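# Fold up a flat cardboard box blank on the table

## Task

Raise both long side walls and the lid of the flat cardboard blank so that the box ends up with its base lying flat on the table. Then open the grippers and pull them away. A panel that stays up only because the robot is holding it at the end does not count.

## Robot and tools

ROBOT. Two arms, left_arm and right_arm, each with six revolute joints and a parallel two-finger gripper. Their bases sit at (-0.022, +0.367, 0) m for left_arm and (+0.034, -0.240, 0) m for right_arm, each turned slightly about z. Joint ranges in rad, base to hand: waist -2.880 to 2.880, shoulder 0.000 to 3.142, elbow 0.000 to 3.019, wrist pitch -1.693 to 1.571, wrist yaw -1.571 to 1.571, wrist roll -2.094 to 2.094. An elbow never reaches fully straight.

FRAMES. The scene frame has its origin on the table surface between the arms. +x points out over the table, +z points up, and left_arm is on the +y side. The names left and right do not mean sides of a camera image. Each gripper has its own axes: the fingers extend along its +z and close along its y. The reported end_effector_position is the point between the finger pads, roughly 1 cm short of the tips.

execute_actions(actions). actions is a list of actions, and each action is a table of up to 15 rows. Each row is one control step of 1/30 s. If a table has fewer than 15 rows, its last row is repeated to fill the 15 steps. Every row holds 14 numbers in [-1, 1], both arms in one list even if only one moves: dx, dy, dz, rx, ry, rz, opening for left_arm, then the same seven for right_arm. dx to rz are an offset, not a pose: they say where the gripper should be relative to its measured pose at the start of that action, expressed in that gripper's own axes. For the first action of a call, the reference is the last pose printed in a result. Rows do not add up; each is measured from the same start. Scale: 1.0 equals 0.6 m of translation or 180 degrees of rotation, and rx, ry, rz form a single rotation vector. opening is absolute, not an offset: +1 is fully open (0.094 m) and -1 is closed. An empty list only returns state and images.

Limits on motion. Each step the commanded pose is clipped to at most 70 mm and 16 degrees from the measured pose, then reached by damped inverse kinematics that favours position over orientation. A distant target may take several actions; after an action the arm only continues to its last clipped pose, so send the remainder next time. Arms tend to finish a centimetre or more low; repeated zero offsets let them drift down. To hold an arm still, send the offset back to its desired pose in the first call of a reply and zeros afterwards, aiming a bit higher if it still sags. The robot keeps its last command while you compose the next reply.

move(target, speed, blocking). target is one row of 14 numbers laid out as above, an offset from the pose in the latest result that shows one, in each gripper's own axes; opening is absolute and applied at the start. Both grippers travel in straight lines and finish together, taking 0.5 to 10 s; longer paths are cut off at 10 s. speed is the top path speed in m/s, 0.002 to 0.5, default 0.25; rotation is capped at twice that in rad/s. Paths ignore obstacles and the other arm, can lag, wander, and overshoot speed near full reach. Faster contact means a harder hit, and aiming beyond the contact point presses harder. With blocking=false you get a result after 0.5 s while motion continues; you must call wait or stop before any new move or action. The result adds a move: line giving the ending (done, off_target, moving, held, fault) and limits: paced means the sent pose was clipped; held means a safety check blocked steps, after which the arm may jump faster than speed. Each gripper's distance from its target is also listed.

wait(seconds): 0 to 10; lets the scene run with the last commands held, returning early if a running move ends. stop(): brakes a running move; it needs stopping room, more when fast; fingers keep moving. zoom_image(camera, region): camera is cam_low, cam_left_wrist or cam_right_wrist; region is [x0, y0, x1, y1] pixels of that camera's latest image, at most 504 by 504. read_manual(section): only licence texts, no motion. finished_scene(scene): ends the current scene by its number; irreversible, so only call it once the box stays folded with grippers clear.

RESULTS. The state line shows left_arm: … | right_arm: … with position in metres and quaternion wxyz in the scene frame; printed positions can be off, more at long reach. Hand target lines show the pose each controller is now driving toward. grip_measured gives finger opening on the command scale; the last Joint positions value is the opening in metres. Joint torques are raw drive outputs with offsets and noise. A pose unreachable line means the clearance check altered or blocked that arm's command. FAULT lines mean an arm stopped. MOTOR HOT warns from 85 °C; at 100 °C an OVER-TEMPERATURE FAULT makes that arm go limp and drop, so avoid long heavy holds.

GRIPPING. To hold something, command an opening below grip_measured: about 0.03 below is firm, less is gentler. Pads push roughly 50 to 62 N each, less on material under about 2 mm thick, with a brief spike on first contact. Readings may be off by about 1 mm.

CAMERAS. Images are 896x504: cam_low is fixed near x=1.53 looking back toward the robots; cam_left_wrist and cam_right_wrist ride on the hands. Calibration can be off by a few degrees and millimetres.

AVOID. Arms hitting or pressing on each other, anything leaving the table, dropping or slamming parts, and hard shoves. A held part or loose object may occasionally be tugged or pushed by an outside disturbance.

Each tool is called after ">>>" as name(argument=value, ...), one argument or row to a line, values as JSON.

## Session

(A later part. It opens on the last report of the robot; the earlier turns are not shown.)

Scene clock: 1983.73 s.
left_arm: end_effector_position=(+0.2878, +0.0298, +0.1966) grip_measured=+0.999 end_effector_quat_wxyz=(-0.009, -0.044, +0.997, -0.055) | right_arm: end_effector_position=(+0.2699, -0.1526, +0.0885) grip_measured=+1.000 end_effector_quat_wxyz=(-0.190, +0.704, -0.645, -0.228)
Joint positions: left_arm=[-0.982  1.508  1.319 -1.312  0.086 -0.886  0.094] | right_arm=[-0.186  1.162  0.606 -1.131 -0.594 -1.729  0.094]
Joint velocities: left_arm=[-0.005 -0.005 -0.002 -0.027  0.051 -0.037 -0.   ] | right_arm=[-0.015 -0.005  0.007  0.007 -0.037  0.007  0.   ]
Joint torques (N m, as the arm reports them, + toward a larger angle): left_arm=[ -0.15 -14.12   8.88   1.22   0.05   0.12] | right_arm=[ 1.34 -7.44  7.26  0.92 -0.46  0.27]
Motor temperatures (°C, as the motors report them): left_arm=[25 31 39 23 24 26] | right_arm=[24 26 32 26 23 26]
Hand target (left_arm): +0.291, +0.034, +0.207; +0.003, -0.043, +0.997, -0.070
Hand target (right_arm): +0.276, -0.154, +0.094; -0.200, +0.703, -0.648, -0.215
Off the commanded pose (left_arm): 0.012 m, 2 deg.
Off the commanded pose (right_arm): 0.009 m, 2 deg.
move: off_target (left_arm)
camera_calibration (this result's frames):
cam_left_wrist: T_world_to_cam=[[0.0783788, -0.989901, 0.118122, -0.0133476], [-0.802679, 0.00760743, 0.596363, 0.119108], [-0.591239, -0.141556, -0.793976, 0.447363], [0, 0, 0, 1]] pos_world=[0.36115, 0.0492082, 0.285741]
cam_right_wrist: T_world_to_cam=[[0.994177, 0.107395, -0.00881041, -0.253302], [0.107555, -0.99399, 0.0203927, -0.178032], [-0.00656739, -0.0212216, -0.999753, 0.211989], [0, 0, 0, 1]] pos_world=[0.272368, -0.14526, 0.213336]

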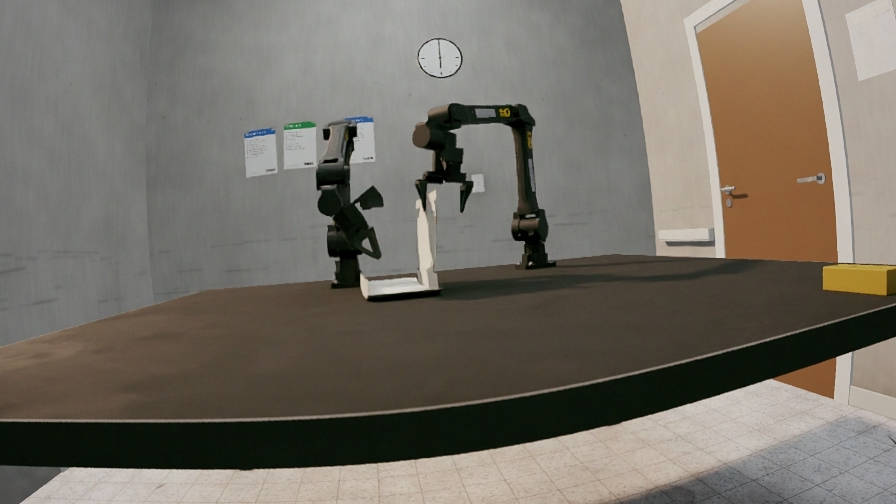

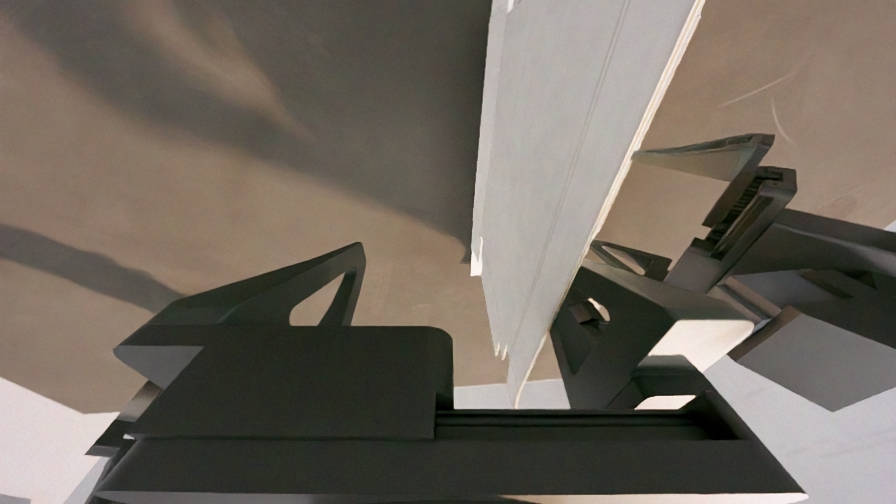

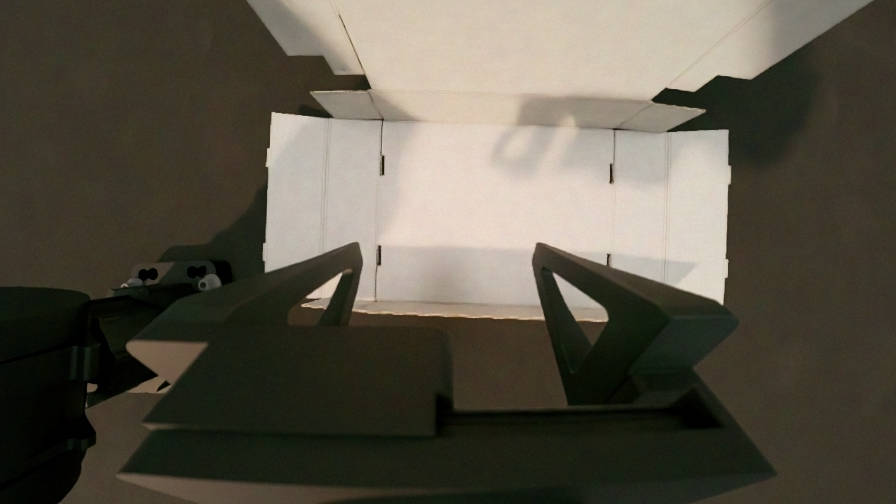

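>>> execute_actions(
  actions=[
    [[-0.006,0.005,-0.018,0.010,-0.008,0,1,-0.004,-0.013,-0.002,0.008,0,0,1],[-0.006,0.005,-0.018,0.010,-0.008,0,1,-0.003,-0.017,0.006,0.008,0,0,1],[-0.006,0.005,-0.018,0.010,-0.008,0,1,-0.002,-0.021,0.015,0.008,0,0,1],[-0.006,0.005,-0.018,0.010,-0.008,0,1,-0.001,-0.025,0.024,0.008,0,0,1],[-0.006,0.005,-0.018,0.010,-0.008,0,1,0.000,-0.029,0.033,0.008,0,0,1],[-0.006,0.005,-0.018,0.010,-0.008,0,1,0.002,-0.033,0.042,0.008,0,0,1],[-0.006,0.005,-0.018,0.010,-0.008,0,1,0.003,-0.037,0.051,0.008,0,0,1],[-0.006,0.005,-0.018,0.010,-0.008,0,1,0.004,-0.041,0.060,0.008,0,0,1],[-0.006,0.005,-0.018,0.010,-0.008,0,1,0.005,-0.044,0.069,0.008,0,0,1],[-0.006,0.005,-0.018,0.010,-0.008,0,1,0.006,-0.047,0.077,0.008,0,0,1],[-0.006,0.005,-0.018,0.010,-0.008,0,1,0.007,-0.050,0.084,0.008,0,0,1],[-0.006,0.005,-0.018,0.010,-0.008,0,1,0.008,-0.053,0.090,0.008,0,0,1],[-0.006,0.005,-0.018,0.010,-0.008,0,1,0.009,-0.055,0.095,0.008,0,0,1],[-0.006,0.005,-0.018,0.010,-0.008,0,1,0.010,-0.056,0.099,0.008,0,0,1],[-0.006,0.005,-0.018,0.010,-0.008,0,1,0.010,-0.057,0.101,0.008,0,0,1]],
  ],
)

>>> wait(
  seconds=0.4,
)

>>> zoom_image(
  camera="cam_low",
  region=[330, 170, 490, 310],
)

Scene clock: 2006.73 s.
left_arm: end_effector_position=(+0.2884, +0.0291, +0.1966) grip_measured=+0.999 end_effector_quat_wxyz=(-0.007, -0.044, +0.997, -0.056) | right_arm: end_effector_position=(+0.2935, -0.1244, +0.0415) grip_measured=+1.000 end_effector_quat_wxyz=(-0.197, +0.711, -0.638, -0.220)
Joint positions: left_arm=[-0.982  1.508  1.319 -1.309  0.086 -0.886  0.094] | right_arm=[-0.078  1.31   0.573 -0.858 -0.599 -1.613  0.094]
Joint velocities: left_arm=[-0.005  0.005 -0.007  0.002  0.022 -0.037  0.   ] | right_arm=[ 0.122  0.347 -0.046  0.408  0.051  0.242  0.   ]
Joint torques (N m, as the arm reports them, + toward a larger angle): left_arm=[ -0.4  -14.29   8.59   1.29  -0.05   0.11] | right_arm=[ 1.69 -7.23  6.2   0.95 -0.72  0.28]
Motor temperatures (°C, as the motors report them): left_arm=[25 30 39 23 24 26] | right_arm=[24 26 31 26 23 26]
Hand target (left_arm): +0.291, +0.034, +0.207; +0.004, -0.045, +0.997, -0.070
Hand target (right_arm): +0.299, -0.120, +0.036; -0.199, +0.702, -0.648, -0.220
Off the commanded pose (left_arm): 0.012 m, 2 deg.
Off the commanded pose (right_arm): 0.010 m, 2 deg.
camera_calibration (this result's frames):
cam_left_wrist: T_world_to_cam=[[0.0776839, -0.989575, 0.121274, -0.0145367], [-0.804131, 0.00971561, 0.594373, 0.120306], [-0.589355, -0.143694, -0.794992, 0.447397], [0, 0, 0, 1]] pos_world=[0.361547, 0.0487342, 0.285934]
cam_right_wrist: T_world_to_cam=[[0.992666, 0.119502, 0.0182655, -0.279449], [0.119045, -0.99259, 0.0243382, -0.154957], [0.0210386, -0.0219852, -0.999537, 0.157504], [0, 0, 0, 1]] pos_world=[0.292533, -0.116951, 0.166307]

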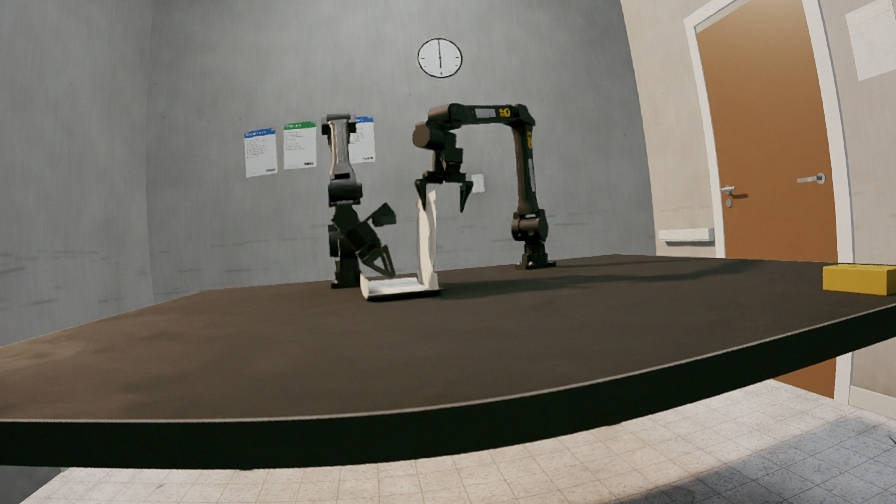

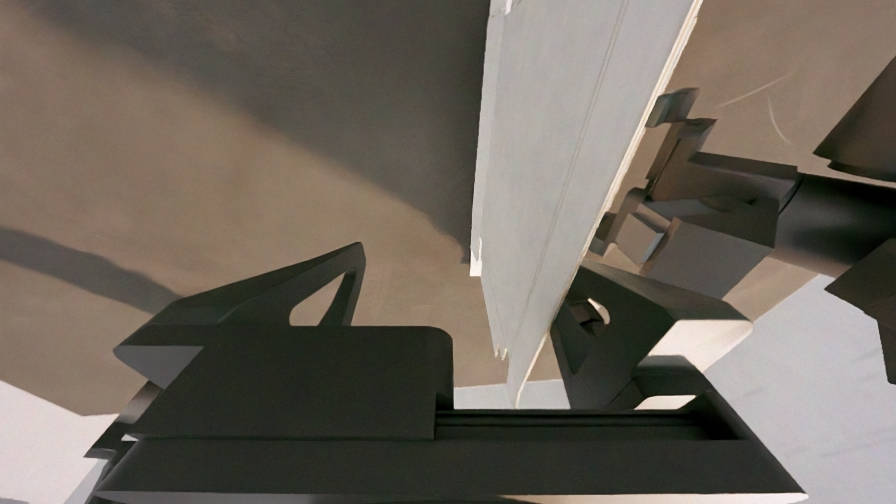

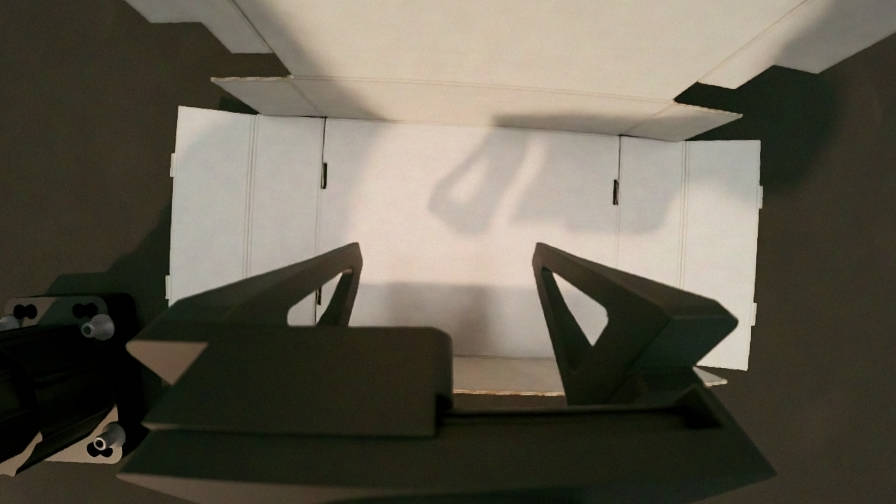

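Scene clock: 2007.13 s.
left_arm: end_effector_position=(+0.2884, +0.0291, +0.1966) grip_measured=+0.999 end_effector_quat_wxyz=(-0.007, -0.044, +0.997, -0.056) | right_arm: end_effector_position=(+0.2959, -0.1224, +0.0363) grip_measured=+1.000 end_effector_quat_wxyz=(-0.195, +0.704, -0.646, -0.221)
Joint positions: left_arm=[-0.982  1.508  1.319 -1.309  0.086 -0.886  0.094] | right_arm=[-0.071  1.328  0.572 -0.832 -0.599 -1.583  0.094]
Joint velocities: left_arm=[ 0.005 -0.024  0.007  0.002 -0.066  0.051  0.001] | right_arm=[-0.015 -0.005  0.002 -0.002  0.037  0.022  0.   ]
Joint torques (N m, as the arm reports them, + toward a larger angle): left_arm=[ -0.35 -14.43   8.6    1.29  -0.04   0.13] | right_arm=[ 1.78 -6.92  6.07  1.1  -0.71  0.28]
Motor temperatures (°C, as the motors report them): left_arm=[25 30 39 23 24 26] | right_arm=[24 26 31 26 23 26]
Hand target (left_arm): +0.291, +0.034, +0.207; +0.004, -0.045, +0.997, -0.070
Hand target (right_arm): +0.299, -0.120, +0.036; -0.199, +0.702, -0.648, -0.220
Off the commanded pose (left_arm): 0.012 m, 2 deg.
Off the commanded pose (right_arm): 0.005 m, 1 deg.
wait: 0.40 s; at rest by 0.30 s
camera_calibration (this result's frames):
cam_left_wrist: T_world_to_cam=[[0.0776839, -0.989575, 0.121274, -0.0145367], [-0.804131, 0.00971561, 0.594373, 0.120306], [-0.589355, -0.143694, -0.794992, 0.447397], [0, 0, 0, 1]] pos_world=[0.361547, 0.0487342, 0.285934]
cam_right_wrist: T_world_to_cam=[[0.994766, 0.101926, 0.00720315, -0.284305], [0.101722, -0.994512, 0.0244681, -0.148209], [0.00965755, -0.0236073, -0.999675, 0.155513], [0, 0, 0, 1]] pos_world=[0.296391, -0.114746, 0.161137]

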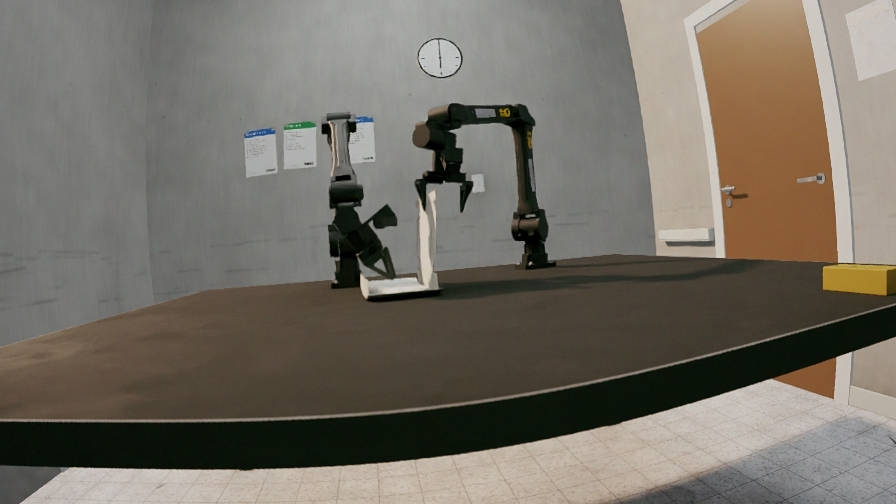

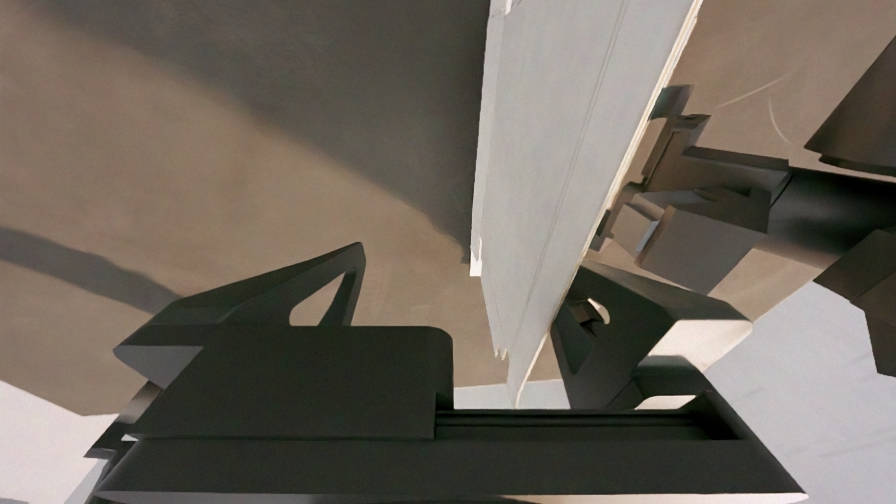

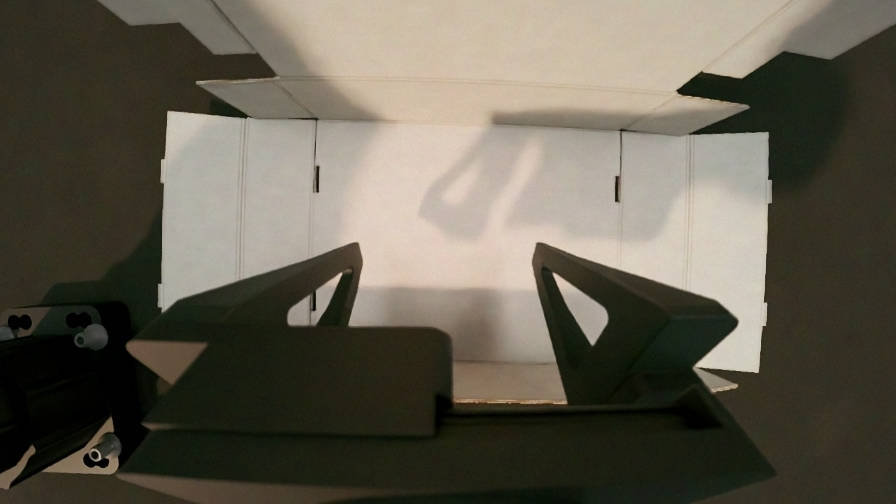

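Region (330, 170, 490, 310) of cam_low's 896x504 image, scaled by 3.150, with more detail than that image has; it fills the top 441 rows of this view, and the rest is white.

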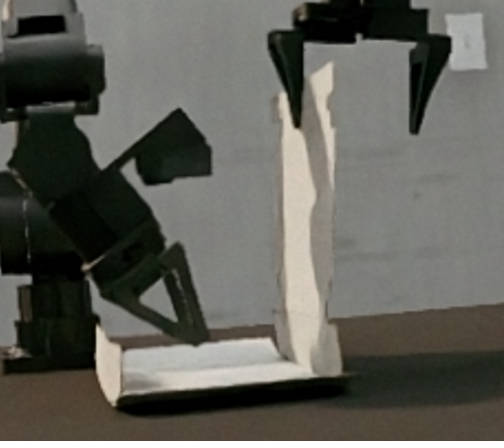

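>>> execute_actions(
  actions=[
    [[-0.005,0.006,-0.017,0.013,-0.007,0,1,-0.004,-0.006,0.007,0,0,0,1],[-0.005,0.006,-0.016,0.018,-0.007,0,1,-0.005,-0.006,0.012,0,0,0,1],[-0.005,0.006,-0.015,0.022,-0.007,0,1,-0.007,-0.007,0.017,0,0,0,1],[-0.005,0.006,-0.014,0.027,-0.007,0,1,-0.008,-0.007,0.022,0,0,0,1],[-0.005,0.006,-0.013,0.031,-0.007,0,1,-0.009,-0.007,0.027,0,0,0,1],[-0.005,0.006,-0.012,0.036,-0.007,0,1,-0.010,-0.008,0.032,0,0,0,1],[-0.005,0.006,-0.011,0.040,-0.007,0,1,-0.011,-0.008,0.036,0,0,0,1],[-0.005,0.006,-0.010,0.045,-0.007,0,1,-0.012,-0.008,0.040,0,0,0,1],[-0.005,0.006,-0.009,0.049,-0.007,0,1,-0.010,-0.008,0.043,0,0,0,1],[-0.005,0.006,-0.008,0.054,-0.007,0,1,-0.008,-0.008,0.046,0,0,0,1],[-0.005,0.006,-0.007,0.058,-0.007,0,1,-0.006,-0.008,0.049,0,0,0,1],[-0.005,0.006,-0.006,0.063,-0.007,0,1,-0.004,-0.009,0.052,0,0,0,1],[-0.005,0.006,-0.005,0.067,-0.007,0,1,-0.002,-0.009,0.055,0,0,0,1],[-0.005,0.006,-0.004,0.071,-0.007,0,1,0.000,-0.009,0.058,0,0,0,1],[-0.005,0.006,-0.003,0.074,-0.007,0,1,0.002,-0.009,0.061,0,0,0,1]],
  ],
)

>>> wait(
  seconds=0.4,
)

>>> zoom_image(
  camera="cam_low",
  region=[330, 170, 490, 310],
)

Scene clock: 2037.80 s.
left_arm: end_effector_position=(+0.2854, +0.0291, +0.1871) grip_measured=+0.999 end_effector_quat_wxyz=(-0.012, -0.049, +0.988, -0.146) | right_arm: end_effector_position=(+0.2975, -0.1037, +0.0146) grip_measured=+1.000 end_effector_quat_wxyz=(-0.197, +0.710, -0.640, -0.220)
Joint positions: left_arm=[-0.937  1.434  1.194 -1.135  0.22  -0.87   0.094] | right_arm=[-0.004  1.389  0.547 -0.701 -0.599 -1.519  0.094]
Joint velocities: left_arm=[ 0.093 -0.161 -0.232  0.354  0.227  0.037  0.001] | right_arm=[ 0.005  0.21  -0.051  0.261  0.037  0.095  0.   ]
Joint torques (N m, as the arm reports them, + toward a larger angle): left_arm=[ -0.39 -13.71   9.14   1.43   0.05   0.18] | right_arm=[ 1.82 -6.41  5.47  1.08 -0.5   0.29]
Motor temperatures (°C, as the motors report them): left_arm=[25 31 39 23 24 26] | right_arm=[24 26 31 26 23 26]
Hand target (left_arm): +0.291, +0.033, +0.198; +0.007, -0.046, +0.984, -0.169
Hand target (right_arm): +0.299, -0.103, +0.007; -0.195, +0.704, -0.646, -0.221
Off the commanded pose (left_arm): 0.013 m, 4 deg.
Off the commanded pose (right_arm): 0.010 m, 1 deg.
camera_calibration (this result's frames):
cam_left_wrist: T_world_to_cam=[[0.0892684, -0.950759, 0.296796, -0.0504376], [-0.80373, 0.107233, 0.585251, 0.122304], [-0.58826, -0.290789, -0.754581, 0.434407], [0, 0, 0, 1]] pos_world=[0.358346, 0.0652516, 0.271186]
cam_right_wrist: T_world_to_cam=[[0.99314, 0.115653, 0.0172188, -0.285858], [0.115223, -0.993046, 0.0241607, -0.133105], [0.0198933, -0.022011, -0.99956, 0.13136], [0, 0, 0, 1]] pos_world=[0.296621, -0.0962276, 0.13944]

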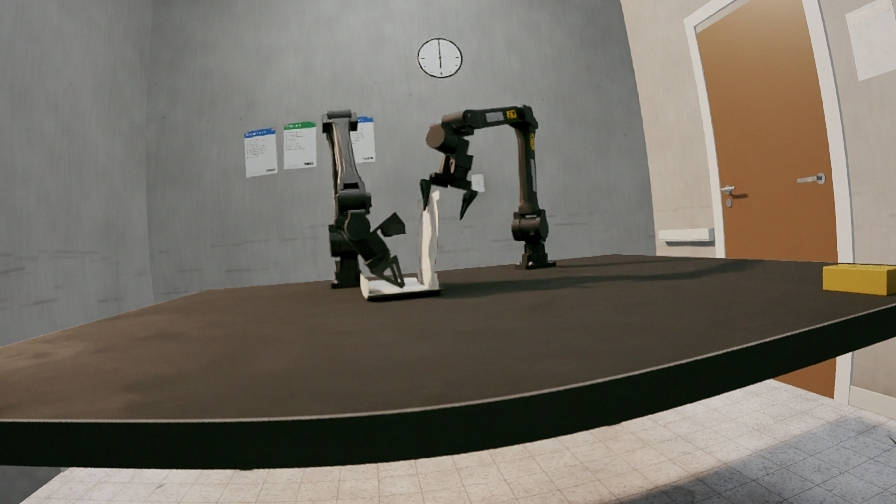

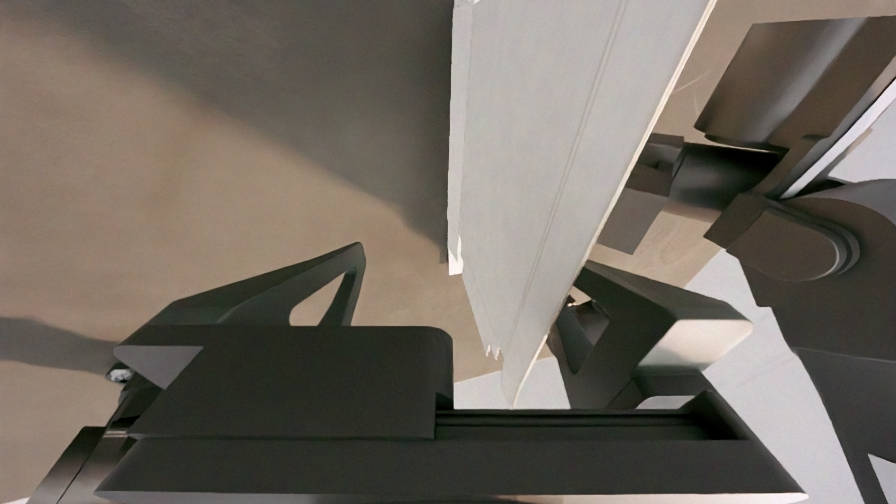

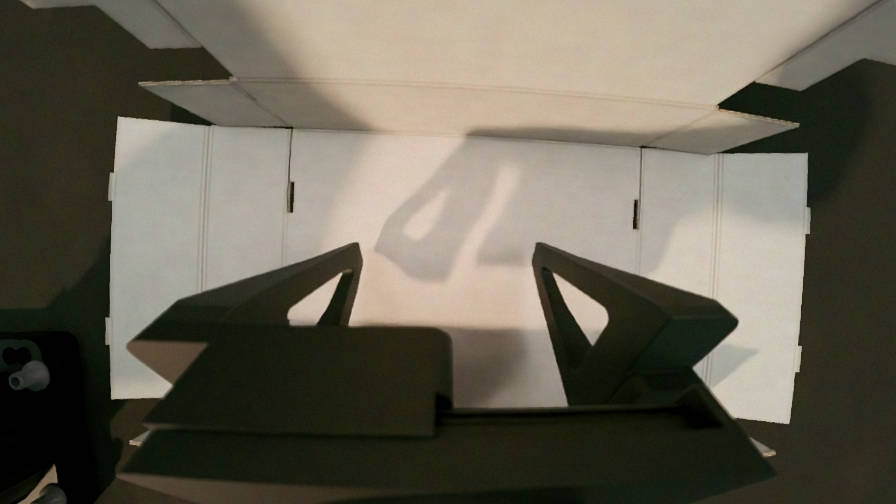

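Scene clock: 2038.20 s.
left_arm: end_effector_position=(+0.2873, +0.0301, +0.1872) grip_measured=+0.999 end_effector_quat_wxyz=(-0.007, -0.049, +0.987, -0.156) | right_arm: end_effector_position=(+0.2969, -0.1038, +0.0092) grip_measured=+1.000 end_effector_quat_wxyz=(-0.195, +0.707, -0.643, -0.222)
Joint positions: left_arm=[-0.93   1.424  1.181 -1.111  0.227 -0.866  0.094] | right_arm=[-0.004  1.406  0.543 -0.684 -0.599 -1.512  0.094]
Joint velocities: left_arm=[ 0.005 -0.005 -0.022 -0.007  0.081  0.022  0.   ] | right_arm=[-0.015 -0.005  0.007  0.007  0.037 -0.037  0.   ]
Joint torques (N m, as the arm reports them, + toward a larger angle): left_arm=[ -0.24 -13.02   9.02   1.52   0.13   0.2 ] | right_arm=[ 1.67 -6.97  5.4   1.19 -0.51  0.29]
Motor temperatures (°C, as the motors report them): left_arm=[25 31 39 23 24 26] | right_arm=[24 26 31 26 23 26]
Hand target (left_arm): +0.291, +0.033, +0.198; +0.007, -0.046, +0.984, -0.169
Hand target (right_arm): +0.299, -0.103, +0.007; -0.195, +0.704, -0.646, -0.221
Off the commanded pose (left_arm): 0.012 m, 3 deg.
Off the commanded pose (right_arm): 0.005 m, 0 deg.
wait: 0.40 s; at rest by 0.27 s
camera_calibration (this result's frames):
cam_left_wrist: T_world_to_cam=[[0.0870961, -0.944833, 0.315761, -0.0527691], [-0.810496, 0.11709, 0.573921, 0.127453], [-0.579232, -0.305909, -0.755586, 0.434012], [0, 0, 0, 1]] pos_world=[0.35929, 0.0679866, 0.271447]
cam_right_wrist: T_world_to_cam=[[0.993922, 0.109721, 0.0089367, -0.285947], [0.109477, -0.993693, 0.0242827, -0.131354], [0.0115447, -0.0231567, -0.999665, 0.128311], [0, 0, 0, 1]] pos_world=[0.297109, -0.0961802, 0.134013]

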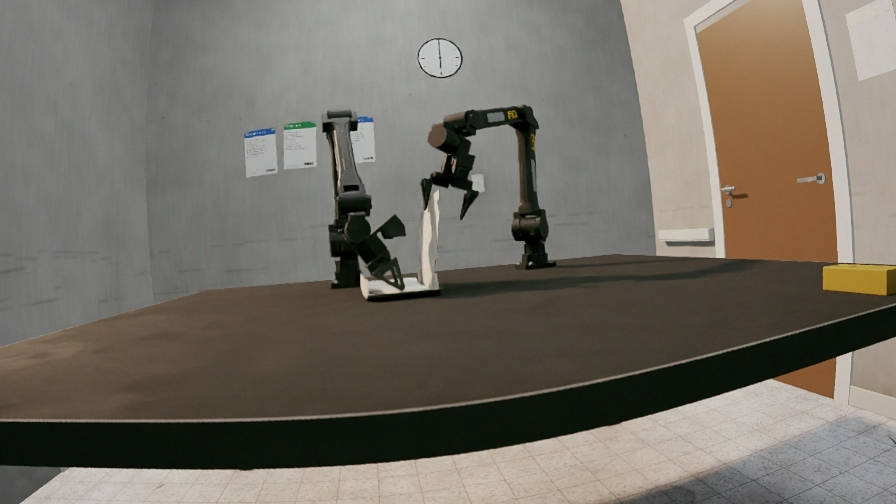

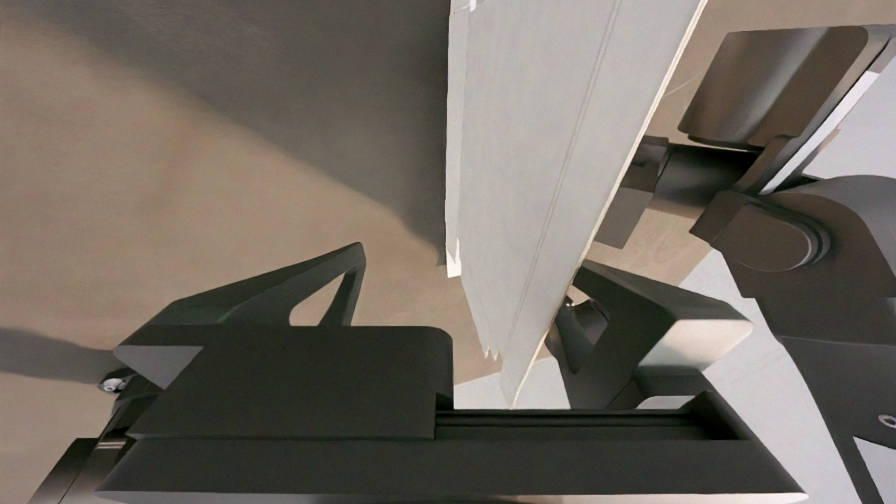

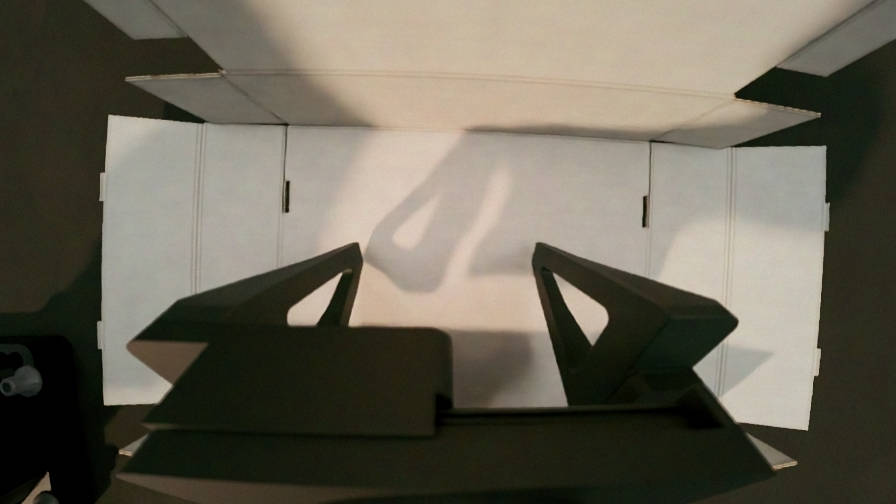

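Region (330, 170, 490, 310) of cam_low's 896x504 image, scaled by 3.150, with more detail than that image has; it fills the top 441 rows of this view, and the rest is white.

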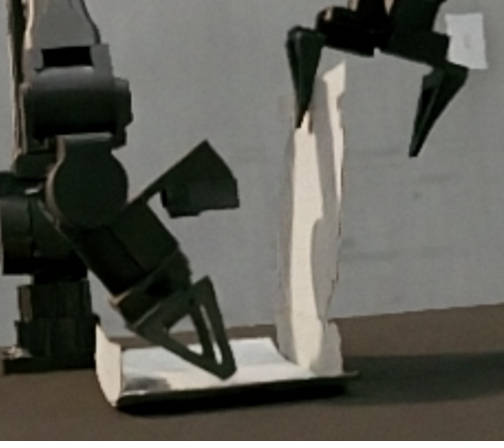

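>>> execute_actions(
  actions=[],
)

Scene clock: 2049.30 s.
left_arm: end_effector_position=(+0.2873, +0.0301, +0.1872) grip_measured=+0.999 end_effector_quat_wxyz=(-0.007, -0.049, +0.987, -0.156) | right_arm: end_effector_position=(+0.2969, -0.1038, +0.0092) grip_measured=+1.000 end_effector_quat_wxyz=(-0.195, +0.707, -0.643, -0.222)
Joint positions: left_arm=[-0.93   1.424  1.181 -1.111  0.227 -0.866  0.094] | right_arm=[-0.004  1.406  0.543 -0.684 -0.599 -1.511  0.094]
Joint velocities: left_arm=[-0.005 -0.015 -0.012 -0.017 -0.037 -0.007 -0.001] | right_arm=[-0.005 -0.005 -0.002  0.002 -0.037 -0.066  0.   ]
Joint torques (N m, as the arm reports them, + toward a larger angle): left_arm=[ -0.54 -12.92   9.05   1.56   0.16   0.19] | right_arm=[ 1.69 -7.01  5.43  1.2  -0.51  0.27]
Motor temperatures (°C, as the motors report them): left_arm=[25 30 39 23 24 26] | right_arm=[24 26 30 26 23 26]
Hand target (left_arm): +0.291, +0.033, +0.198; +0.007, -0.046, +0.984, -0.169
Hand target (right_arm): +0.299, -0.103, +0.007; -0.195, +0.704, -0.646, -0.221
Off the commanded pose (left_arm): 0.012 m, 3 deg.
Off the commanded pose (right_arm): 0.005 m, 0 deg.
camera_calibration (this result's frames):
cam_left_wrist: T_world_to_cam=[[0.0870961, -0.944833, 0.315761, -0.0527691], [-0.810496, 0.11709, 0.573921, 0.127453], [-0.579232, -0.305909, -0.755586, 0.434012], [0, 0, 0, 1]] pos_world=[0.35929, 0.0679866, 0.271447]
cam_right_wrist: T_world_to_cam=[[0.993995, 0.109095, 0.00850635, -0.28603], [0.108862, -0.99376, 0.0242834, -0.131179], [0.0111025, -0.0232115, -0.999669, 0.128436], [0, 0, 0, 1]] pos_world=[0.297167, -0.0961744, 0.134012]

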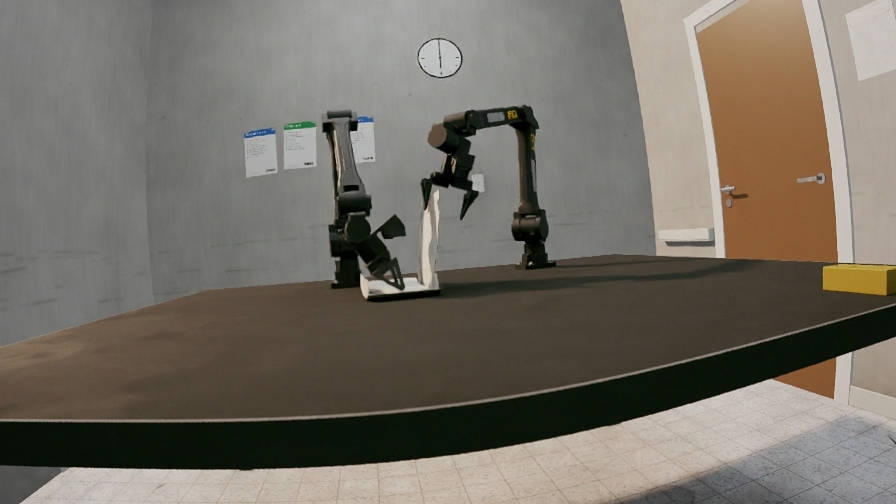

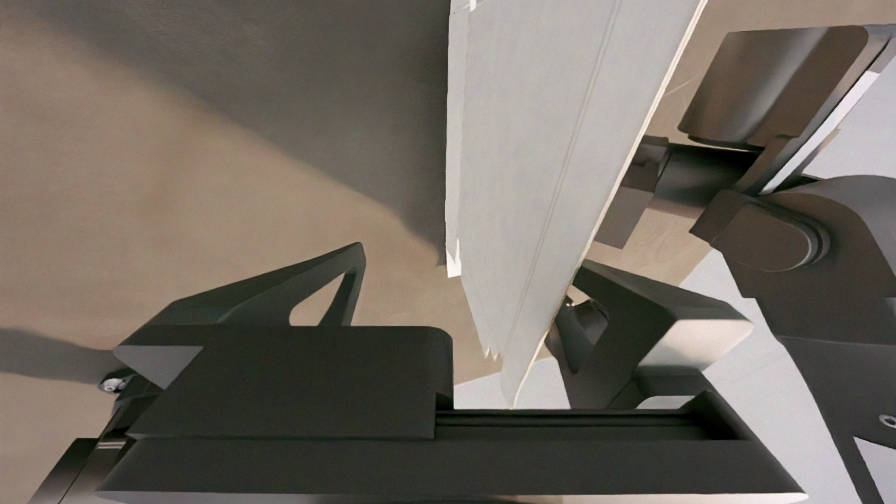

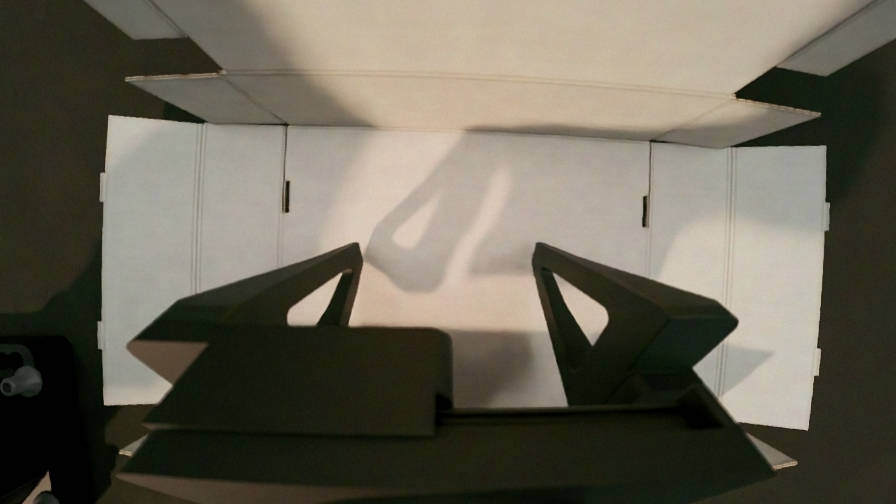

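>>> execute_actions(
  actions=[
    [[-0.006,-0.001,-0.019,0.009,-0.009,0,0.87,0.0018,-0.0036,0.0044,0,0,0,1],[-0.006,-0.001,-0.019,0.009,-0.009,0,0.74,0.0024,-0.0036,0.0052,0,0,0,1],[-0.006,-0.001,-0.019,0.009,-0.009,0,0.61,0.0030,-0.0036,0.0061,0,0,0,1],[-0.006,-0.001,-0.019,0.009,-0.009,0,0.48,0.0036,-0.0036,0.0069,0,0,0,1],[-0.006,-0.001,-0.019,0.009,-0.009,0,0.35,0.0042,-0.0037,0.0078,0,0,0,1],[-0.006,-0.001,-0.019,0.009,-0.009,0,0.22,0.0048,-0.0037,0.0086,0,0,0,1],[-0.006,-0.001,-0.019,0.009,-0.009,0,0.09,0.0054,-0.0037,0.0095,0,0,0,1],[-0.006,-0.001,-0.019,0.009,-0.009,0,-0.04,0.0060,-0.0037,0.0103,0,0,0,1],[-0.006,-0.001,-0.019,0.009,-0.009,0,-0.17,0.0066,-0.0037,0.0112,0,0,0,1],[-0.006,-0.001,-0.019,0.009,-0.009,0,-0.30,0.0072,-0.0038,0.0120,0,0,0,1],[-0.006,-0.001,-0.019,0.009,-0.009,0,-0.42,0.0078,-0.0038,0.0129,0,0,0,1],[-0.006,-0.001,-0.019,0.009,-0.009,0,-0.54,0.0084,-0.0038,0.0137,0,0,0,1],[-0.006,-0.001,-0.019,0.009,-0.009,0,-0.64,0.0090,-0.0038,0.0146,0,0,0,1],[-0.006,-0.001,-0.019,0.009,-0.009,0,-0.72,0.0094,-0.0038,0.0154,0,0,0,1],[-0.006,-0.001,-0.019,0.009,-0.009,0,-0.78,0.0097,-0.0038,0.0160,0,0,0,1]],
  ],
)

>>> wait(
  seconds=0.4,
)

>>> zoom_image(
  camera="cam_low",
  region=[340, 160, 510, 310],
)

Scene clock: 2060.60 s.
left_arm: end_effector_position=(+0.2875, +0.0300, +0.1872) grip_measured=-0.747 end_effector_quat_wxyz=(-0.006, -0.049, +0.987, -0.156) | right_arm: end_effector_position=(+0.2987, -0.1026, +0.0078) grip_measured=+1.000 end_effector_quat_wxyz=(-0.199, +0.707, -0.642, -0.222)
Joint positions: left_arm=[-0.93   1.424  1.181 -1.11   0.227 -0.866  0.012] | right_arm=[-0.004  1.414  0.543 -0.67  -0.605 -1.511  0.094]
Joint velocities: left_arm=[-0.015 -0.005  0.007  0.007  0.022 -0.051 -0.065] | right_arm=[-0.015 -0.015  0.002  0.037  0.095  0.066  0.   ]
Joint torques (N m, as the arm reports them, + toward a larger angle): left_arm=[ -0.16 -13.62   9.06   1.54  -0.04   0.03] | right_arm=[ 1.58 -5.62  4.97  1.54 -0.24  0.19]
Motor temperatures (°C, as the motors report them): left_arm=[25 30 39 23 24 26] | right_arm=[24 26 30 26 23 26]
Hand target (left_arm): +0.291, +0.033, +0.198; +0.008, -0.051, +0.984, -0.169
Hand target (right_arm): +0.299, -0.103, -0.001; -0.195, +0.707, -0.643, -0.222
Off the commanded pose (left_arm): 0.012 m, 2 deg.
Off the commanded pose (right_arm): 0.010 m, 0 deg.
camera_calibration (this result's frames):
cam_left_wrist: T_world_to_cam=[[0.0869183, -0.94467, 0.316297, -0.0529623], [-0.810819, 0.117386, 0.573405, 0.127733], [-0.578807, -0.306299, -0.755754, 0.434002], [0, 0, 0, 1]] pos_world=[0.359375, 0.0679084, 0.271508]
cam_right_wrist: T_world_to_cam=[[0.993923, 0.10918, 0.0139998, -0.287965], [0.108923, -0.993888, 0.0179757, -0.13019], [0.0158768, -0.0163416, -0.99974, 0.126317], [0, 0, 0, 1]] pos_world=[0.29839, -0.09589, 0.132655]

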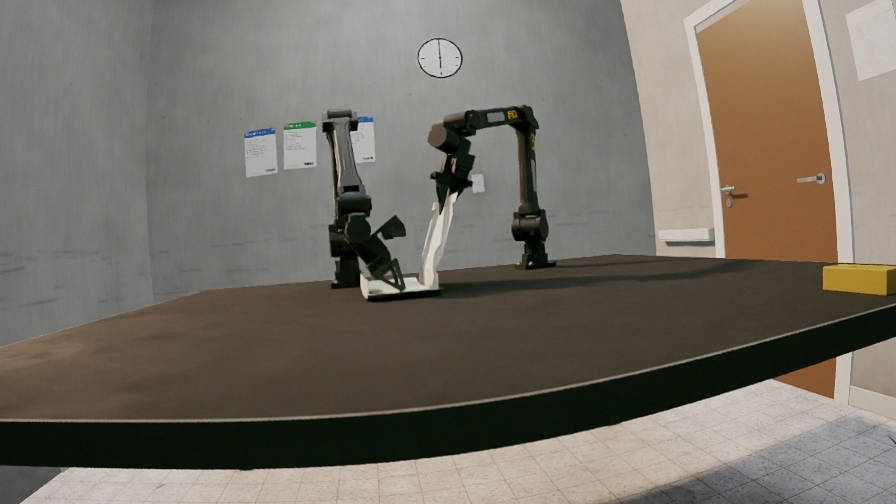

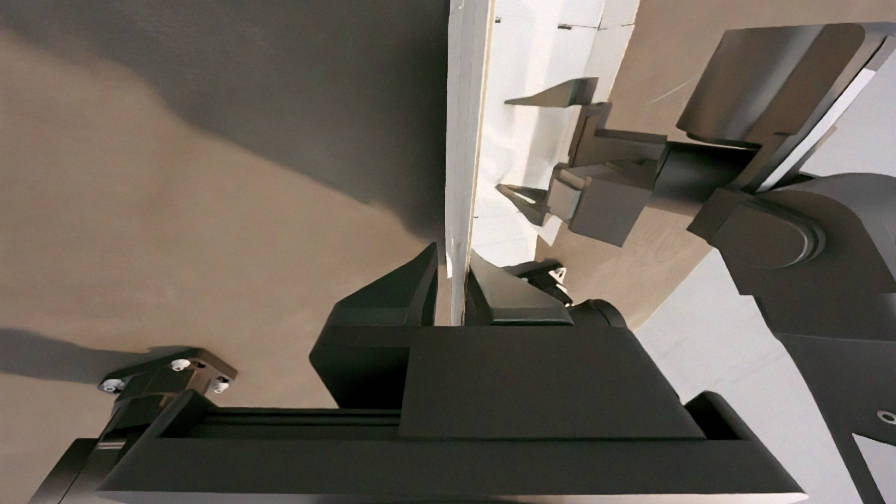

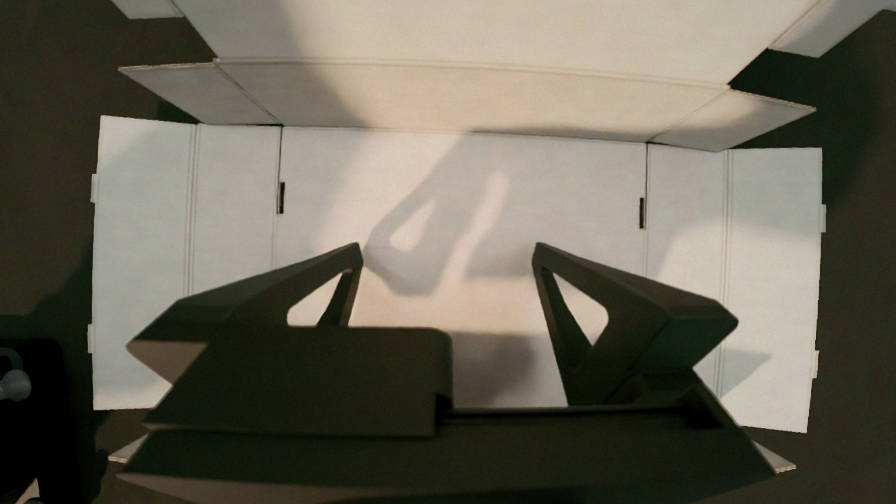

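Scene clock: 2061.00 s.
left_arm: end_effector_position=(+0.2875, +0.0299, +0.1873) grip_measured=-0.778 end_effector_quat_wxyz=(-0.006, -0.049, +0.987, -0.156) | right_arm: end_effector_position=(+0.2989, -0.1025, +0.0078) grip_measured=+1.000 end_effector_quat_wxyz=(-0.199, +0.706, -0.642, -0.222)
Joint positions: left_arm=[-0.93   1.424  1.181 -1.11   0.227 -0.866  0.01 ] | right_arm=[-0.004  1.414  0.543 -0.669 -0.606 -1.511  0.094]
Joint velocities: left_arm=[-0.005 -0.015 -0.002  0.002 -0.022 -0.051 -0.001] | right_arm=[-0.015 -0.015 -0.007  0.007  0.007 -0.022  0.   ]
Joint torques (N m, as the arm reports them, + toward a larger angle): left_arm=[ -0.33 -13.48   9.11   1.62  -0.03   0.03] | right_arm=[ 1.57 -5.42  4.96  1.64 -0.26  0.16]
Motor temperatures (°C, as the motors report them): left_arm=[25 30 39 23 24 26] | right_arm=[24 26 30 26 23 26]
Hand target (left_arm): +0.291, +0.033, +0.198; +0.008, -0.051, +0.984, -0.169
Hand target (right_arm): +0.299, -0.103, -0.001; -0.195, +0.707, -0.643, -0.222
Off the commanded pose (left_arm): 0.012 m, 2 deg.
Off the commanded pose (right_arm): 0.010 m, 1 deg.
wait: 0.40 s; at rest by 0.20 s
camera_calibration (this result's frames):
cam_left_wrist: T_world_to_cam=[[0.0868294, -0.944588, 0.316565, -0.0530588], [-0.81098, 0.117534, 0.573146, 0.127872], [-0.578595, -0.306494, -0.755837, 0.433997], [0, 0, 0, 1]] pos_world=[0.359418, 0.0678694, 0.271538]
cam_right_wrist: T_world_to_cam=[[0.993949, 0.108879, 0.0145168, -0.2882], [0.108627, -0.993934, 0.0171841, -0.129985], [0.0162997, -0.0155032, -0.999747, 0.126258], [0, 0, 0, 1]] pos_world=[0.298518, -0.0958598, 0.132643]

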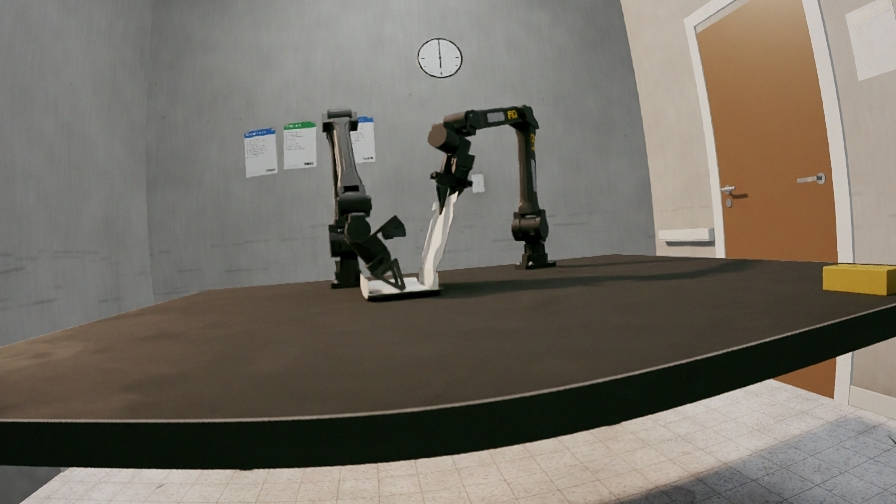

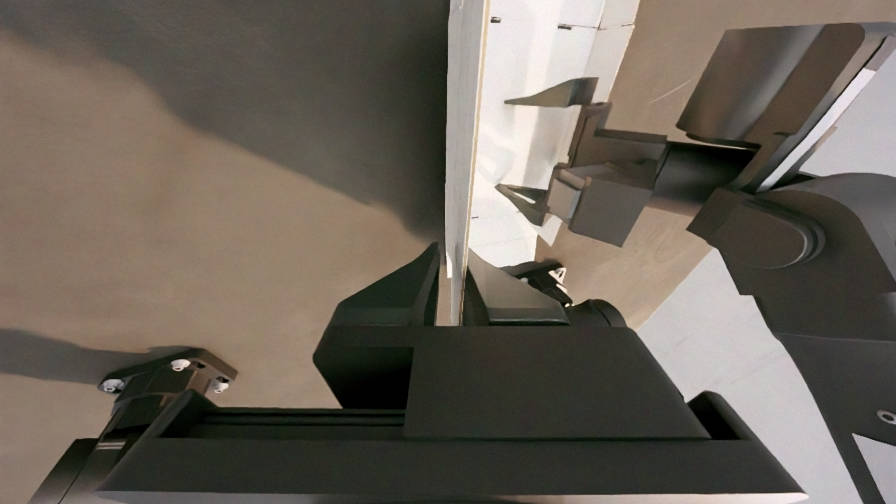

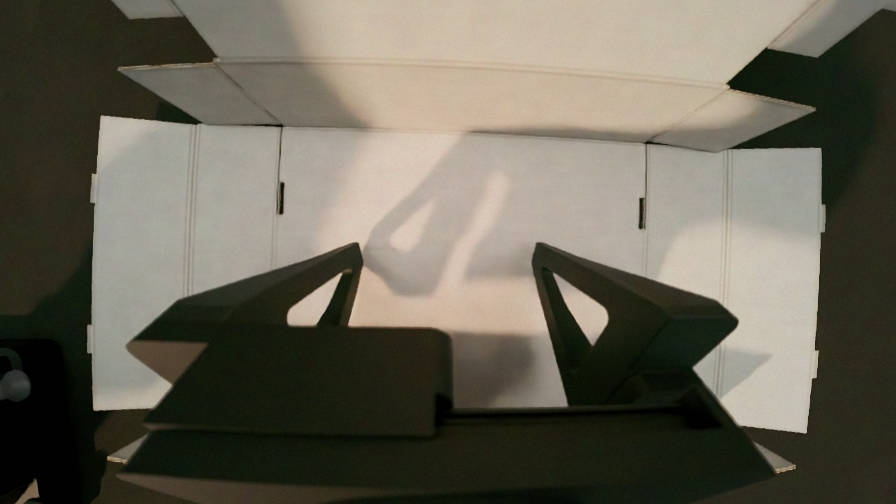

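Region (340, 160, 510, 310) of cam_low's 896x504 image, scaled by 2.965, with more detail than that image has; it fills the top 445 rows of this view, and the rest is white.

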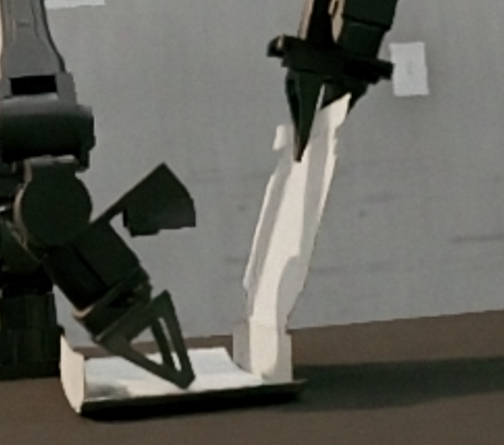

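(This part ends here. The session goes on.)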